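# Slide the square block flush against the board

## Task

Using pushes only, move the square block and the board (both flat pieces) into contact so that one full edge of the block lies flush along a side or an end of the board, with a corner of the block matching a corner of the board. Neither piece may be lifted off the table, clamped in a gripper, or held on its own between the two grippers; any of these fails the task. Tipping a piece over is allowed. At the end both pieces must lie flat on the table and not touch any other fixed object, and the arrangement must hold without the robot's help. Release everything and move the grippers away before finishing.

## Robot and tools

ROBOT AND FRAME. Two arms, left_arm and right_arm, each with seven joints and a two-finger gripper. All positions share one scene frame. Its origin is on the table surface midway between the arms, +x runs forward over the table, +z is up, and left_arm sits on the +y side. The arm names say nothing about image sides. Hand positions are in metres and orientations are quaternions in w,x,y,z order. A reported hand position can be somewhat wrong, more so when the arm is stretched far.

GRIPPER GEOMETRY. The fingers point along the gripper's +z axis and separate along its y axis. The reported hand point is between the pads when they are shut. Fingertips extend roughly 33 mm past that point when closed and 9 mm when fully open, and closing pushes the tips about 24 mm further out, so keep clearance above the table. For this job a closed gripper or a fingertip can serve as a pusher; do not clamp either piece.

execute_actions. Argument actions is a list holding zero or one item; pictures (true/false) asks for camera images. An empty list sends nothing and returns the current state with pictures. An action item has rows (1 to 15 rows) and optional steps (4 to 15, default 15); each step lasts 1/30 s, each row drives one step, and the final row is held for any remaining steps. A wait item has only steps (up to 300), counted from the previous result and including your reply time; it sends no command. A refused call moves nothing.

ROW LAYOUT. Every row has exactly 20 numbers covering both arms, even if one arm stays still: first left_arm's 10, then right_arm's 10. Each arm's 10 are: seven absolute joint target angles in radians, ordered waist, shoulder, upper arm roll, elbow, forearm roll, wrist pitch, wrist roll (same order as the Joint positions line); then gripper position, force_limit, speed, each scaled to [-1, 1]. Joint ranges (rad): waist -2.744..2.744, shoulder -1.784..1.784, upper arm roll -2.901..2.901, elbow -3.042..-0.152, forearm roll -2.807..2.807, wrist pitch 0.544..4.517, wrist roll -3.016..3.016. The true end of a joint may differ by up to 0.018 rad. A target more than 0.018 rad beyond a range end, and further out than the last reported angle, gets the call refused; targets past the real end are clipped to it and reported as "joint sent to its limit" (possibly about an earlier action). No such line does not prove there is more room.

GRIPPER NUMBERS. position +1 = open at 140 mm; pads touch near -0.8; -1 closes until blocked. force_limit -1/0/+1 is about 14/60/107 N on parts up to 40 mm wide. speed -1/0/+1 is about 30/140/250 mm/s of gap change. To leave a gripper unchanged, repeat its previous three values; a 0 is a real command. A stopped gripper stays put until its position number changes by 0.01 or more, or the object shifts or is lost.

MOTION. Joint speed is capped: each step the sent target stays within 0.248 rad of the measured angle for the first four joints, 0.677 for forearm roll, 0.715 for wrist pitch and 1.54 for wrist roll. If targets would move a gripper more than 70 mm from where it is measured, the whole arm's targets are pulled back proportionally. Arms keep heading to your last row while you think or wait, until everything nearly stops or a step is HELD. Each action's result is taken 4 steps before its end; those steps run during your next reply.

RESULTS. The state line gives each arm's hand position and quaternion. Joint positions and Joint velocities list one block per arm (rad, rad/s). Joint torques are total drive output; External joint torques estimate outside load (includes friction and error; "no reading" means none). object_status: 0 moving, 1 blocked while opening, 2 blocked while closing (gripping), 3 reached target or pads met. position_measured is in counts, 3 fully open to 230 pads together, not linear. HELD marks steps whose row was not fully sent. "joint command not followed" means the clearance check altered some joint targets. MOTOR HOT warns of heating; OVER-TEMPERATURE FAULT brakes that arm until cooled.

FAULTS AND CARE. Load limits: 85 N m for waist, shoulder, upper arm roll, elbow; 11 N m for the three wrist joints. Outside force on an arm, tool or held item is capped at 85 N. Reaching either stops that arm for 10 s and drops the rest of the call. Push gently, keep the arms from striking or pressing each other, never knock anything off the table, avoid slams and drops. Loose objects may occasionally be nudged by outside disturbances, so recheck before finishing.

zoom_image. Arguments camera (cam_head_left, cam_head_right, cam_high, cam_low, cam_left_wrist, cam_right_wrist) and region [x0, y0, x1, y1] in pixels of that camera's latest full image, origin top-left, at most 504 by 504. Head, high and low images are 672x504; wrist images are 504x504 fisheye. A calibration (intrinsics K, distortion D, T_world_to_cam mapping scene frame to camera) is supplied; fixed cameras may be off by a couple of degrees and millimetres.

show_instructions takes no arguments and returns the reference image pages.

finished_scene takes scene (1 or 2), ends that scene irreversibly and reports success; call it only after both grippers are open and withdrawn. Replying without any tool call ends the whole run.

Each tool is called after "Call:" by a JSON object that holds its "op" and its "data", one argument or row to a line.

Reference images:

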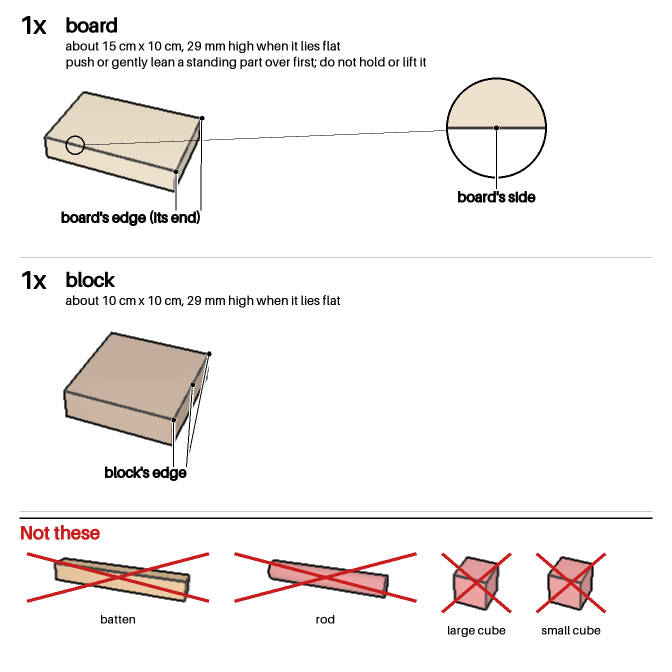

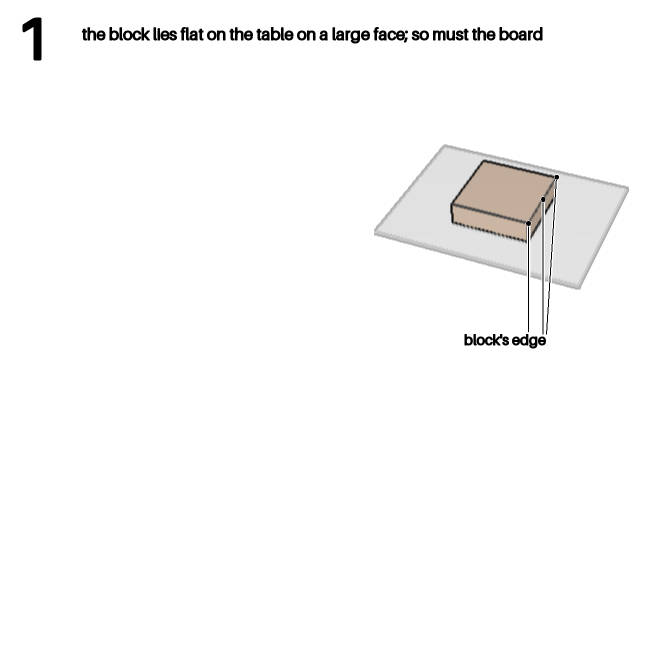

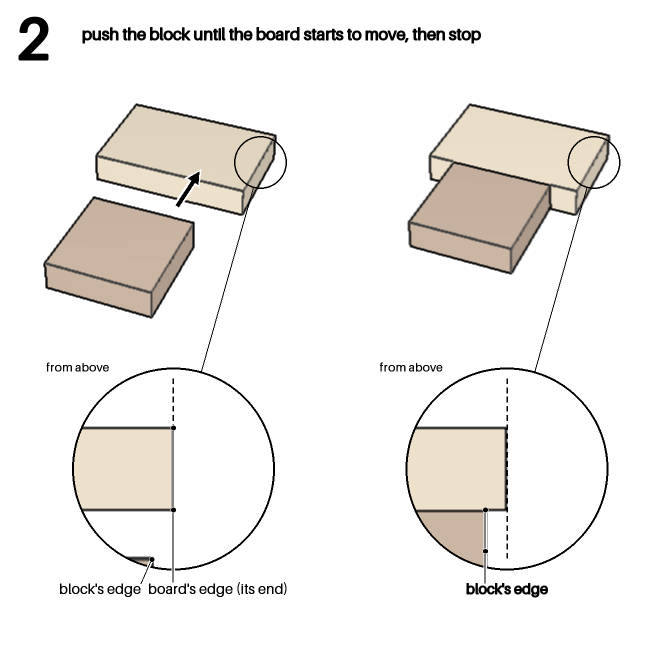

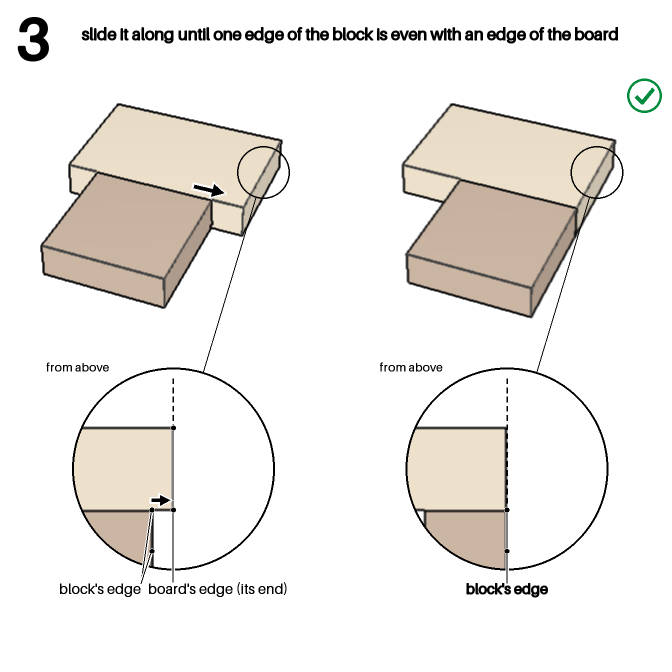

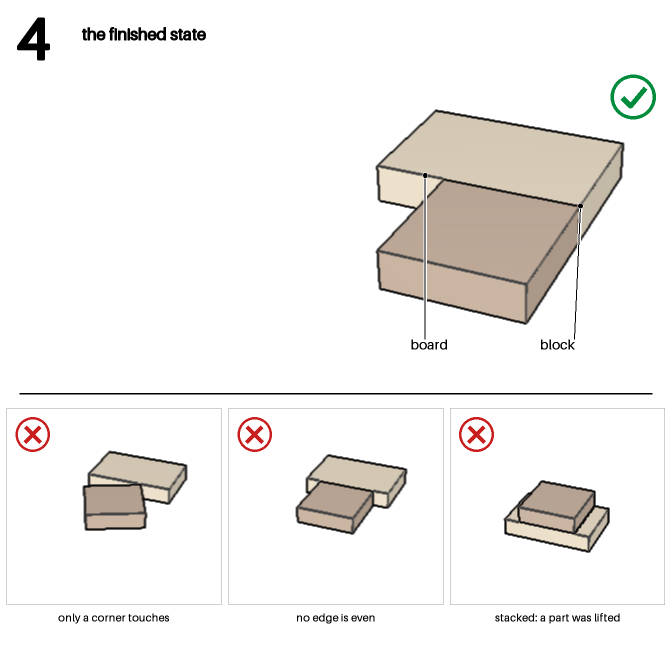

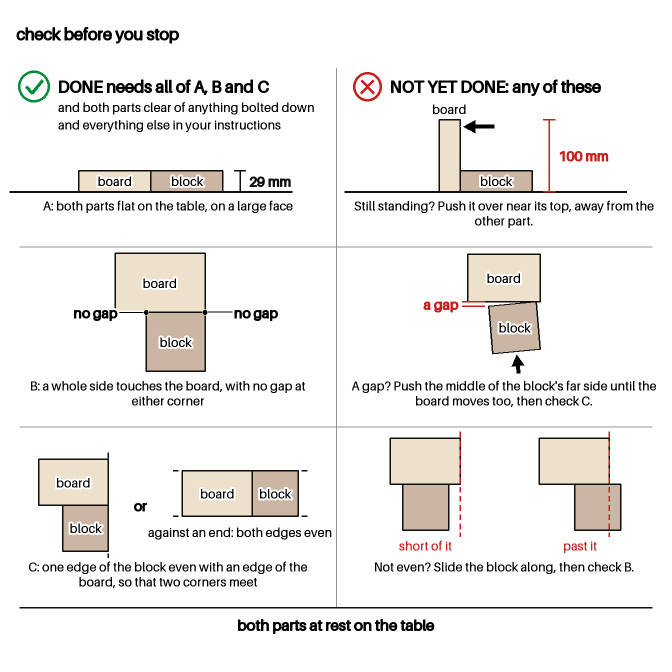

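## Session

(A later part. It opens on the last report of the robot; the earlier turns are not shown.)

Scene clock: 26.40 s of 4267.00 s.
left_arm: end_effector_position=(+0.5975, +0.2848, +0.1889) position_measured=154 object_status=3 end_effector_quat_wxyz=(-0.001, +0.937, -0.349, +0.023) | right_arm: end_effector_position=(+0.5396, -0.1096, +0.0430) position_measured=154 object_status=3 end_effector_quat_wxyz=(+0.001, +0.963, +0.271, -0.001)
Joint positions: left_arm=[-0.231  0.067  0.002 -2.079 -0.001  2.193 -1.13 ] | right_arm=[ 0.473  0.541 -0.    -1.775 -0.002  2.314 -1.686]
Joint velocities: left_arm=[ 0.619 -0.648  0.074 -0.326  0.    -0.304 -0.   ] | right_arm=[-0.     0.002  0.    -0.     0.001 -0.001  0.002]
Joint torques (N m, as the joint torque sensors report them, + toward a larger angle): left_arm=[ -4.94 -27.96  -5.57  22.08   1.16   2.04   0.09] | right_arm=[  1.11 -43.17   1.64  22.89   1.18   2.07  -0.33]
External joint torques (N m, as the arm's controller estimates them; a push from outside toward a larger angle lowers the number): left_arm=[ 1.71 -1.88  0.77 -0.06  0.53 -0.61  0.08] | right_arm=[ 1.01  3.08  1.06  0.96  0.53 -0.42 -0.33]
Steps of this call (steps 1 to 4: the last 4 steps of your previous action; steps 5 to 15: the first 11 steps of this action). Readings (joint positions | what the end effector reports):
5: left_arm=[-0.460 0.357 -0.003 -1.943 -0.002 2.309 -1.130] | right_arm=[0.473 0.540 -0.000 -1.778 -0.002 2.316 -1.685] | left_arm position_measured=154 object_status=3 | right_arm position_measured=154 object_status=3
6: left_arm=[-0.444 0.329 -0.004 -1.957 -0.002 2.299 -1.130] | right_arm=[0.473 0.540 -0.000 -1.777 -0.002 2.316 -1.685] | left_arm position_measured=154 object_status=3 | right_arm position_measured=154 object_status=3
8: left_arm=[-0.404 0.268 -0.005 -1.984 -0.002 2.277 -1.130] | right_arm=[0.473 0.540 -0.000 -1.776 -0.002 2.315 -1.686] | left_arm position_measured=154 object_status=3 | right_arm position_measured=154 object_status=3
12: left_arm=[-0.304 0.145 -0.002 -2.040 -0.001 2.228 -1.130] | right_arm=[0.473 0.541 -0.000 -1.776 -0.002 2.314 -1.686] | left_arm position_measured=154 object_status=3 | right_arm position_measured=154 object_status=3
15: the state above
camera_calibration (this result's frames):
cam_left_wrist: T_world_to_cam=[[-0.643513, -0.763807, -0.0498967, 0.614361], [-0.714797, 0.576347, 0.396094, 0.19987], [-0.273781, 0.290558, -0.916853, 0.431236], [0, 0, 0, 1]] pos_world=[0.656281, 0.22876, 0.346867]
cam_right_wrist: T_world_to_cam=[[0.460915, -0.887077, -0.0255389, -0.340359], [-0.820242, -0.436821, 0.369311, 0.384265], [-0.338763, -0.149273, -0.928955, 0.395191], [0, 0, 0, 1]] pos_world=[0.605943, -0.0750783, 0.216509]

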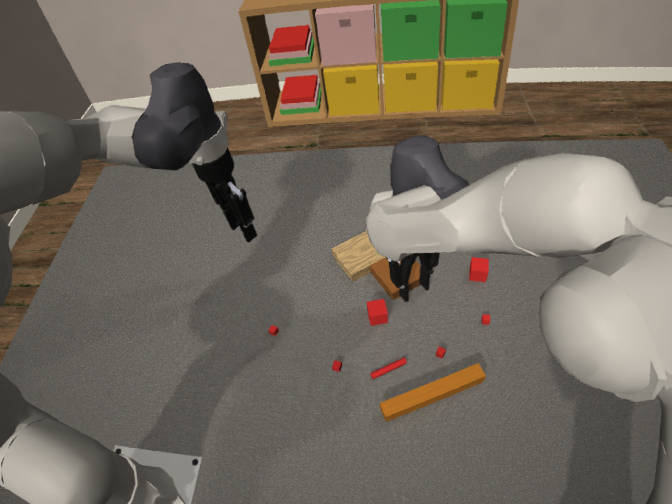

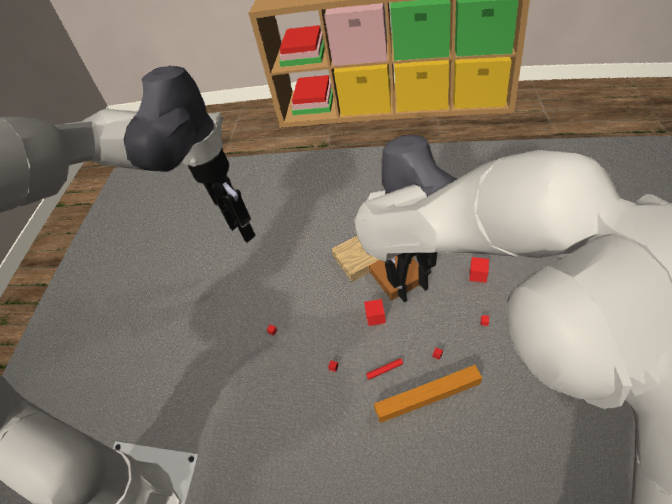

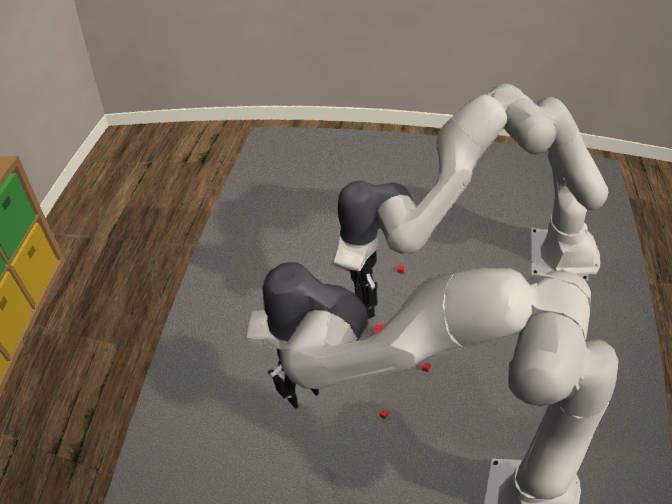

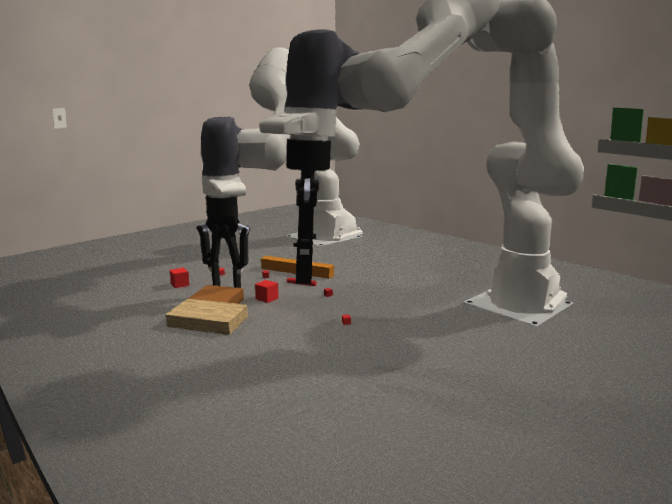

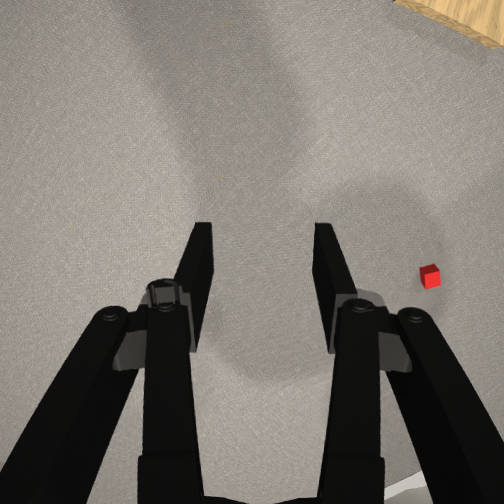

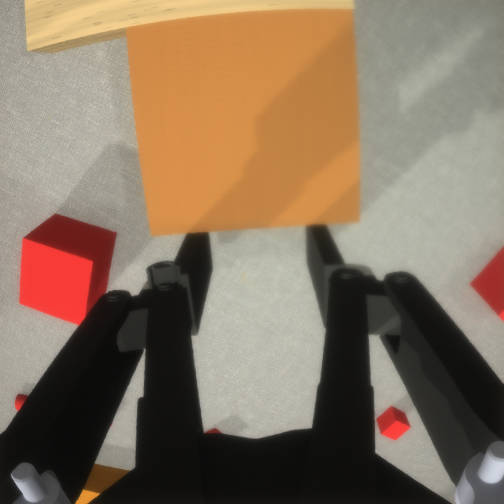

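Call:
{"op": "execute_actions", "data": {
  "actions": [
    {"rows": [
[-0.18,0.015,0,-2.115,0,2.13,-1.13,-0.2,0,0.5, 0.473,0.536,0,-1.783,0,2.317,-1.686,-0.2,0,0.5],
[-0.18,0.015,0,-2.115,0,2.13,-1.13,-0.2,0,0.5, 0.473,0.529,0,-1.794,0,2.321,-1.686,-0.2,0,0.5],
[-0.18,0.015,0,-2.115,0,2.13,-1.13,-0.2,0,0.5, 0.472,0.52,0,-1.808,0,2.325,-1.686,-0.2,0,0.5],
[-0.18,0.015,0,-2.115,0,2.13,-1.13,-0.2,0,0.5, 0.471,0.509,0,-1.824,0,2.328,-1.686,-0.2,0,0.5],
[-0.18,0.015,0,-2.115,0,2.13,-1.13,-0.2,0,0.5, 0.47,0.495,0,-1.84,0,2.328,-1.686,-0.2,0,0.5],
[-0.18,0.015,0,-2.115,0,2.13,-1.13,-0.2,0,0.5, 0.468,0.477,0,-1.856,0,2.325,-1.686,-0.2,0,0.5],
[-0.18,0.015,0,-2.115,0,2.13,-1.13,-0.2,0,0.5, 0.466,0.455,0,-1.872,0,2.318,-1.686,-0.2,0,0.5],
[-0.18,0.015,0,-2.115,0,2.13,-1.13,-0.2,0,0.5, 0.463,0.43,0,-1.888,0,2.308,-1.686,-0.2,0,0.5],
[-0.18,0.015,0,-2.115,0,2.13,-1.13,-0.2,0,0.5, 0.459,0.402,0,-1.904,0,2.296,-1.686,-0.2,0,0.5],
[-0.18,0.015,0,-2.115,0,2.13,-1.13,-0.2,0,0.5, 0.453,0.372,0,-1.92,0,2.282,-1.686,-0.2,0,0.5],
[-0.18,0.015,0,-2.115,0,2.13,-1.13,-0.2,0,0.5, 0.444,0.342,0,-1.936,0,2.268,-1.686,-0.2,0,0.5],
[-0.18,0.015,0,-2.115,0,2.13,-1.13,-0.2,0,0.5, 0.432,0.312,0,-1.952,0,2.254,-1.686,-0.2,0,0.5],
[-0.18,0.015,0,-2.115,0,2.13,-1.13,-0.2,0,0.5, 0.416,0.282,0,-1.968,0,2.24,-1.686,-0.2,0,0.5],
[-0.18,0.015,0,-2.115,0,2.13,-1.13,-0.2,0,0.5, 0.396,0.252,0,-1.984,0,2.226,-1.686,-0.2,0,0.5],
[-0.18,0.015,0,-2.115,0,2.13,-1.13,-0.2,0,0.5, 0.372,0.222,0,-2.0,0,2.212,-1.686,-0.2,0,0.5]], "steps": 15}
  ]
}}

Call:
{"op": "execute_actions", "data": {
  "actions": [
    {"rows": [
[-0.18,0.015,0,-2.115,0,2.13,-1.13,-0.2,0,0.5, 0.345,0.192,0,-2.016,0,2.198,-1.686,-0.2,0,0.5],
[-0.18,0.015,0,-2.115,0,2.13,-1.13,-0.2,0,0.5, 0.315,0.162,0,-2.032,0,2.184,-1.686,-0.2,0,0.5],
[-0.18,0.015,0,-2.115,0,2.13,-1.13,-0.2,0,0.5, 0.285,0.134,0,-2.048,0,2.17,-1.686,-0.2,0,0.5],
[-0.18,0.015,0,-2.115,0,2.13,-1.13,-0.2,0,0.5, 0.255,0.108,0,-2.064,0,2.156,-1.686,-0.2,0,0.5],
[-0.18,0.015,0,-2.115,0,2.13,-1.13,-0.2,0,0.5, 0.225,0.084,0,-2.08,0,2.145,-1.686,-0.2,0,0.5],
[-0.18,0.015,0,-2.115,0,2.13,-1.13,-0.2,0,0.5, 0.195,0.062,0,-2.095,0,2.135,-1.686,-0.2,0,0.5],
[-0.18,0.015,0,-2.115,0,2.13,-1.13,-0.2,0,0.5, 0.165,0.042,0,-2.108,0,2.13,-1.686,-0.2,0,0.5],
[-0.18,0.015,0,-2.115,0,2.13,-1.13,-0.2,0,0.5, 0.138,0.025,0,-2.118,0,2.13,-1.686,-0.2,0,0.5],
[-0.18,0.015,0,-2.115,0,2.13,-1.13,-0.2,0,0.5, 0.115,0.012,0,-2.125,0,2.13,-1.686,-0.2,0,0.5],
[-0.18,0.015,0,-2.115,0,2.13,-1.13,-0.2,0,0.5, 0.097,0.004,0,-2.13,0,2.13,-1.686,-0.2,0,0.5],
[-0.18,0.015,0,-2.115,0,2.13,-1.13,-0.2,0,0.5, 0.085,0,0,-2.13,0,2.13,-1.686,-0.2,0,0.5],
[-0.18,0.015,0,-2.115,0,2.13,-1.13,-0.2,0,0.5, 0.08,0,0,-2.13,0,2.13,-1.686,-0.2,0,0.5]], "steps": 15}
  ]
}}

Call:
{"op": "execute_actions", "data": {
  "actions": [
    {"steps": 6}
  ],
  "pictures": true
}}

Call:
{"op": "zoom_image", "data": {
  "camera": "cam_head_left",
  "region": [320, 205, 450, 310]
}}

Scene clock: 27.73 s of 4267.00 s.
left_arm: end_effector_position=(+0.5782, +0.3191, +0.1965) position_measured=154 object_status=3 end_effector_quat_wxyz=(+0.000, +0.946, -0.325, +0.002) | right_arm: end_effector_position=(+0.5104, -0.1304, +0.0713) position_measured=154 object_status=3 end_effector_quat_wxyz=(+0.002, +0.964, +0.266, -0.006)
Joint positions: left_arm=[-0.179  0.015  0.001 -2.113 -0.001  2.133 -1.13 ] | right_arm=[ 0.461  0.409  0.001 -1.905 -0.002  2.302 -1.686]
Joint velocities: left_arm=[-0.     0.    -0.     0.     0.    -0.    -0.002] | right_arm=[-0.14  -0.792  0.002 -0.428  0.001 -0.214  0.001]
Joint torques (N m, as the joint torque sensors report them, + toward a larger angle): left_arm=[  0.02 -32.04  -1.07  23.63   1.12   2.01   0.08] | right_arm=[ -2.78 -42.31  -0.4   25.25   1.14   2.79   0.02]
External joint torques (N m, as the arm's controller estimates them; a push from outside toward a larger angle lowers the number): left_arm=[ 0.12 -0.2  -1.    0.07  0.4  -0.53  0.08] | right_arm=[-0.72  1.32  1.06 -0.88  0.45 -0.66  0.02]
Steps of this call (steps 1 to 4: the last 4 steps of your previous action; steps 5 to 29: the robot went on to your last target; steps 30 to 40: the first 11 steps of this action). Readings (joint positions | what the end effector reports):
30: left_arm=[-0.179 0.015 0.001 -2.113 -0.001 2.133 -1.130] | right_arm=[0.473 0.540 -0.000 -1.777 -0.002 2.314 -1.686] | left_arm position_measured=154 object_status=3 | right_arm position_measured=154 object_status=3
31: left_arm=[-0.179 0.015 0.001 -2.113 -0.001 2.133 -1.130] | right_arm=[0.473 0.537 -0.000 -1.781 -0.002 2.315 -1.686] | left_arm position_measured=154 object_status=3 | right_arm position_measured=154 object_status=3
33: left_arm=[-0.179 0.015 0.001 -2.113 -0.001 2.133 -1.130] | right_arm=[0.473 0.527 -0.000 -1.799 -0.002 2.318 -1.686] | left_arm position_measured=154 object_status=3 | right_arm position_measured=154 object_status=3
37: left_arm=[-0.179 0.015 0.001 -2.113 -0.001 2.133 -1.130] | right_arm=[0.470 0.478 -0.000 -1.857 -0.002 2.317 -1.686] | left_arm position_measured=154 object_status=3 | right_arm position_measured=154 object_status=3
40: the state above

Scene clock: 28.23 s of 4267.00 s.
left_arm: end_effector_position=(+0.5782, +0.3191, +0.1965) position_measured=154 object_status=3 end_effector_quat_wxyz=(+0.000, +0.946, -0.325, +0.002) | right_arm: end_effector_position=(+0.4933, -0.3428, +0.1966) position_measured=154 object_status=3 end_effector_quat_wxyz=(+0.001, +0.995, +0.097, +0.013)
Joint positions: left_arm=[-0.179  0.015  0.001 -2.113 -0.001  2.133 -1.13 ] | right_arm=[ 0.123  0.02  -0.005 -2.112 -0.002  2.157 -1.686]
Joint velocities: left_arm=[-0.    -0.001 -0.001 -0.001  0.     0.001 -0.001] | right_arm=[-0.604 -0.316 -0.078 -0.164  0.    -0.141 -0.   ]
Joint torques (N m, as the joint torque sensors report them, + toward a larger angle): left_arm=[ -0.11 -32.14  -1.32  23.67   1.14   2.     0.08] | right_arm=[  6.29 -27.66   6.75  21.71   1.24   2.05   0.04]
External joint torques (N m, as the arm's controller estimates them; a push from outside toward a larger angle lowers the number): left_arm=[-0.02 -0.26 -1.24  0.08  0.42 -0.54  0.08] | right_arm=[-1.12 -0.17 -0.48 -0.73  0.4  -0.49  0.05]
Steps of this call (steps 1 to 4: the last 4 steps of your previous action; steps 5 to 15: the first 11 steps of this action). Readings (joint positions | what the end effector reports):
5: left_arm=[-0.179 0.015 0.001 -2.113 -0.001 2.133 -1.130] | right_arm=[0.399 0.257 0.006 -1.980 -0.002 2.254 -1.686] | left_arm position_measured=154 object_status=3 | right_arm position_measured=154 object_status=3
6: left_arm=[-0.179 0.015 0.001 -2.113 -0.001 2.133 -1.130] | right_arm=[0.376 0.226 0.007 -1.995 -0.002 2.243 -1.686] | left_arm position_measured=154 object_status=3 | right_arm position_measured=154 object_status=3
8: left_arm=[-0.179 0.015 0.001 -2.113 -0.001 2.133 -1.130] | right_arm=[0.322 0.167 0.007 -2.025 -0.002 2.219 -1.686] | left_arm position_measured=154 object_status=3 | right_arm position_measured=154 object_status=3
12: left_arm=[-0.179 0.015 0.001 -2.113 -0.001 2.133 -1.130] | right_arm=[0.200 0.067 0.001 -2.084 -0.002 2.176 -1.686] | left_arm position_measured=154 object_status=3 | right_arm position_measured=154 object_status=3
15: the state above

Scene clock: 28.43 s of 4267.00 s.
left_arm: end_effector_position=(+0.5782, +0.3191, +0.1965) position_measured=154 object_status=3 end_effector_quat_wxyz=(+0.000, +0.946, -0.325, +0.002) | right_arm: end_effector_position=(+0.4863, -0.3684, +0.1995) position_measured=154 object_status=3 end_effector_quat_wxyz=(+0.001, +0.997, +0.074, +0.008)
Joint positions: left_arm=[-0.179  0.015  0.001 -2.113 -0.001  2.133 -1.13 ] | right_arm=[ 0.079  0.001 -0.008 -2.125 -0.002  2.141 -1.686]
Joint velocities: left_arm=[-0.001  0.001  0.001 -0.    -0.     0.     0.001] | right_arm=[-0.001 -0.001  0.048 -0.033 -0.001 -0.047  0.   ]
Joint torques (N m, as the joint torque sensors report them, + toward a larger angle): left_arm=[  0.16 -32.02  -1.11  23.69   1.12   2.05   0.09] | right_arm=[  0.38 -30.51   2.75  22.69   1.21   2.08  -0.01]
External joint torques (N m, as the arm's controller estimates them; a push from outside toward a larger angle lowers the number): left_arm=[ 0.14 -0.26 -1.15  0.16  0.4  -0.49  0.09] | right_arm=[-1.18  0.84  1.65 -1.17  0.43 -0.53 -0.01]
Kept back: nothing.
Steps of this call (steps 1 to 4: the last 4 steps of your previous action; steps 5 to 6: the robot went on to your last target). Readings (joint positions | what the end effector reports):
1: left_arm=[-0.179 0.015 0.001 -2.113 -0.001 2.133 -1.130] | right_arm=[0.105 0.011 -0.007 -2.116 -0.002 2.153 -1.686] | left_arm position_measured=154 object_status=3 | right_arm position_measured=154 object_status=3
2: left_arm=[-0.179 0.015 0.001 -2.113 -0.001 2.133 -1.130] | right_arm=[0.093 0.006 -0.009 -2.119 -0.002 2.150 -1.686] | left_arm position_measured=154 object_status=3 | right_arm position_measured=154 object_status=3
4: left_arm=[-0.179 0.015 0.001 -2.113 -0.001 2.133 -1.130] | right_arm=[0.081 0.001 -0.010 -2.123 -0.002 2.145 -1.686] | left_arm position_measured=154 object_status=3 | right_arm position_measured=154 object_status=3
6: the state above
camera_calibration (this result's frames):
cam_left_wrist: T_world_to_cam=[[-0.605509, -0.795184, -0.032253, 0.613073], [-0.726134, 0.535434, 0.431324, 0.175972], [-0.325712, 0.28459, -0.901621, 0.451891], [0, 0, 0, 1]] pos_world=[0.646187, 0.26468, 0.351306]
cam_right_wrist: T_world_to_cam=[[0.0786108, -0.996594, -0.0249056, -0.395931], [-0.931891, -0.0823355, 0.353271, 0.35786], [-0.354119, -0.00456165, -0.935189, 0.545939], [0, 0, 0, 1]] pos_world=[0.557938, -0.362628, 0.374274]

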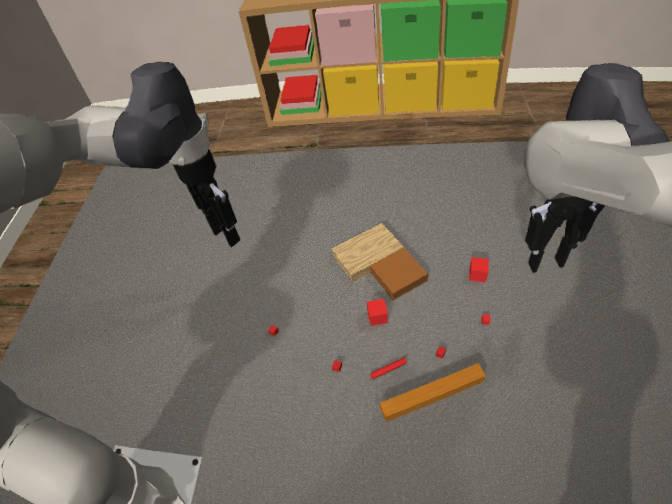

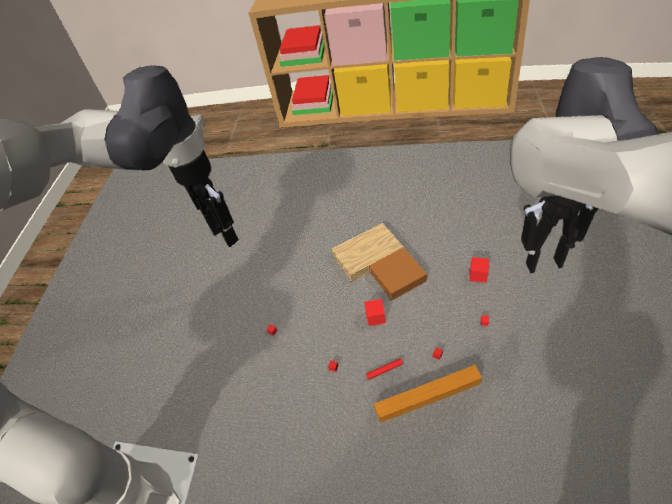

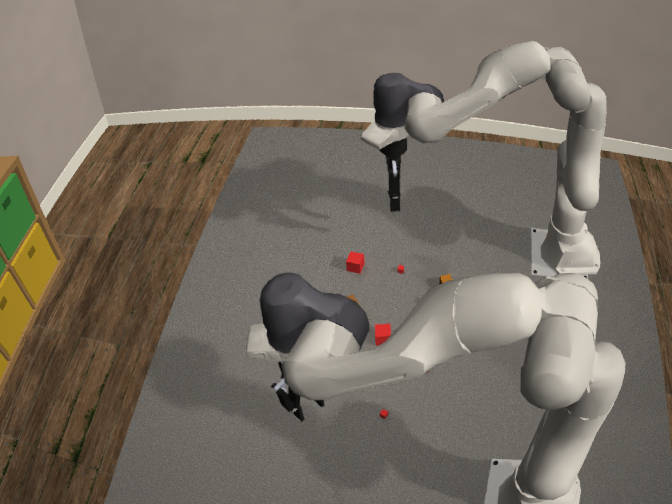

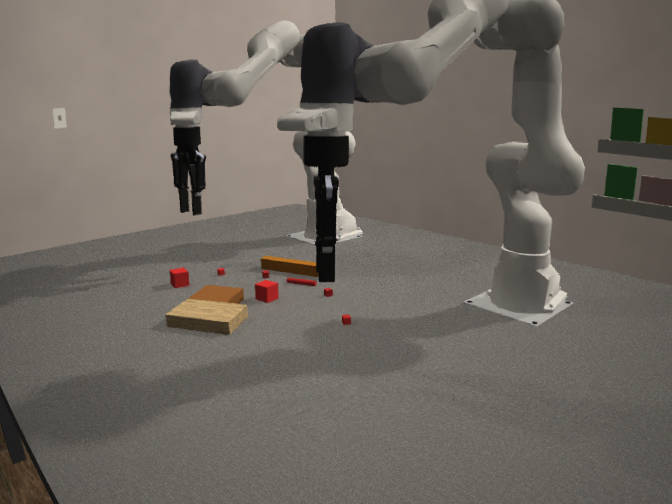

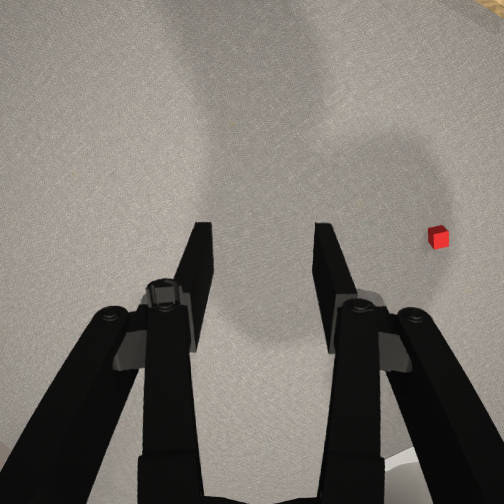

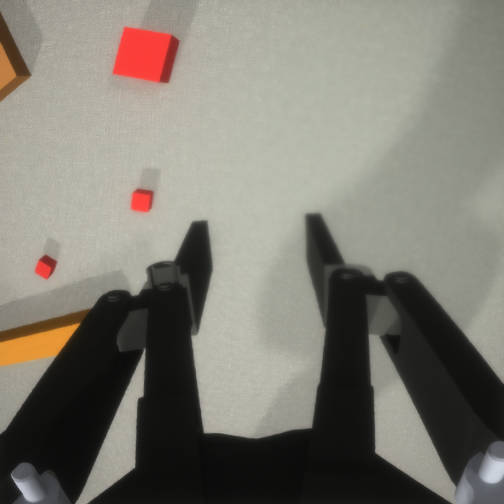

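Region (320, 205, 450, 310) of cam_head_left's 672x504 image, scaled by 3.877, with more detail than that image has; it fills the top 407 rows of this view, and the rest is white.

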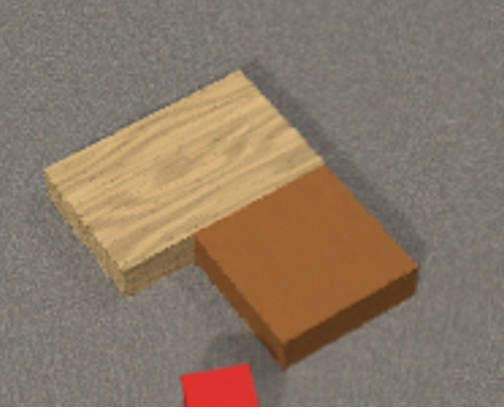

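The block sits flush against the board with the corners lined up, and both arms are clear.

Call:
{"op": "finished_scene", "data": {
  "scene": 1
}}

The scene is finished: the task was done.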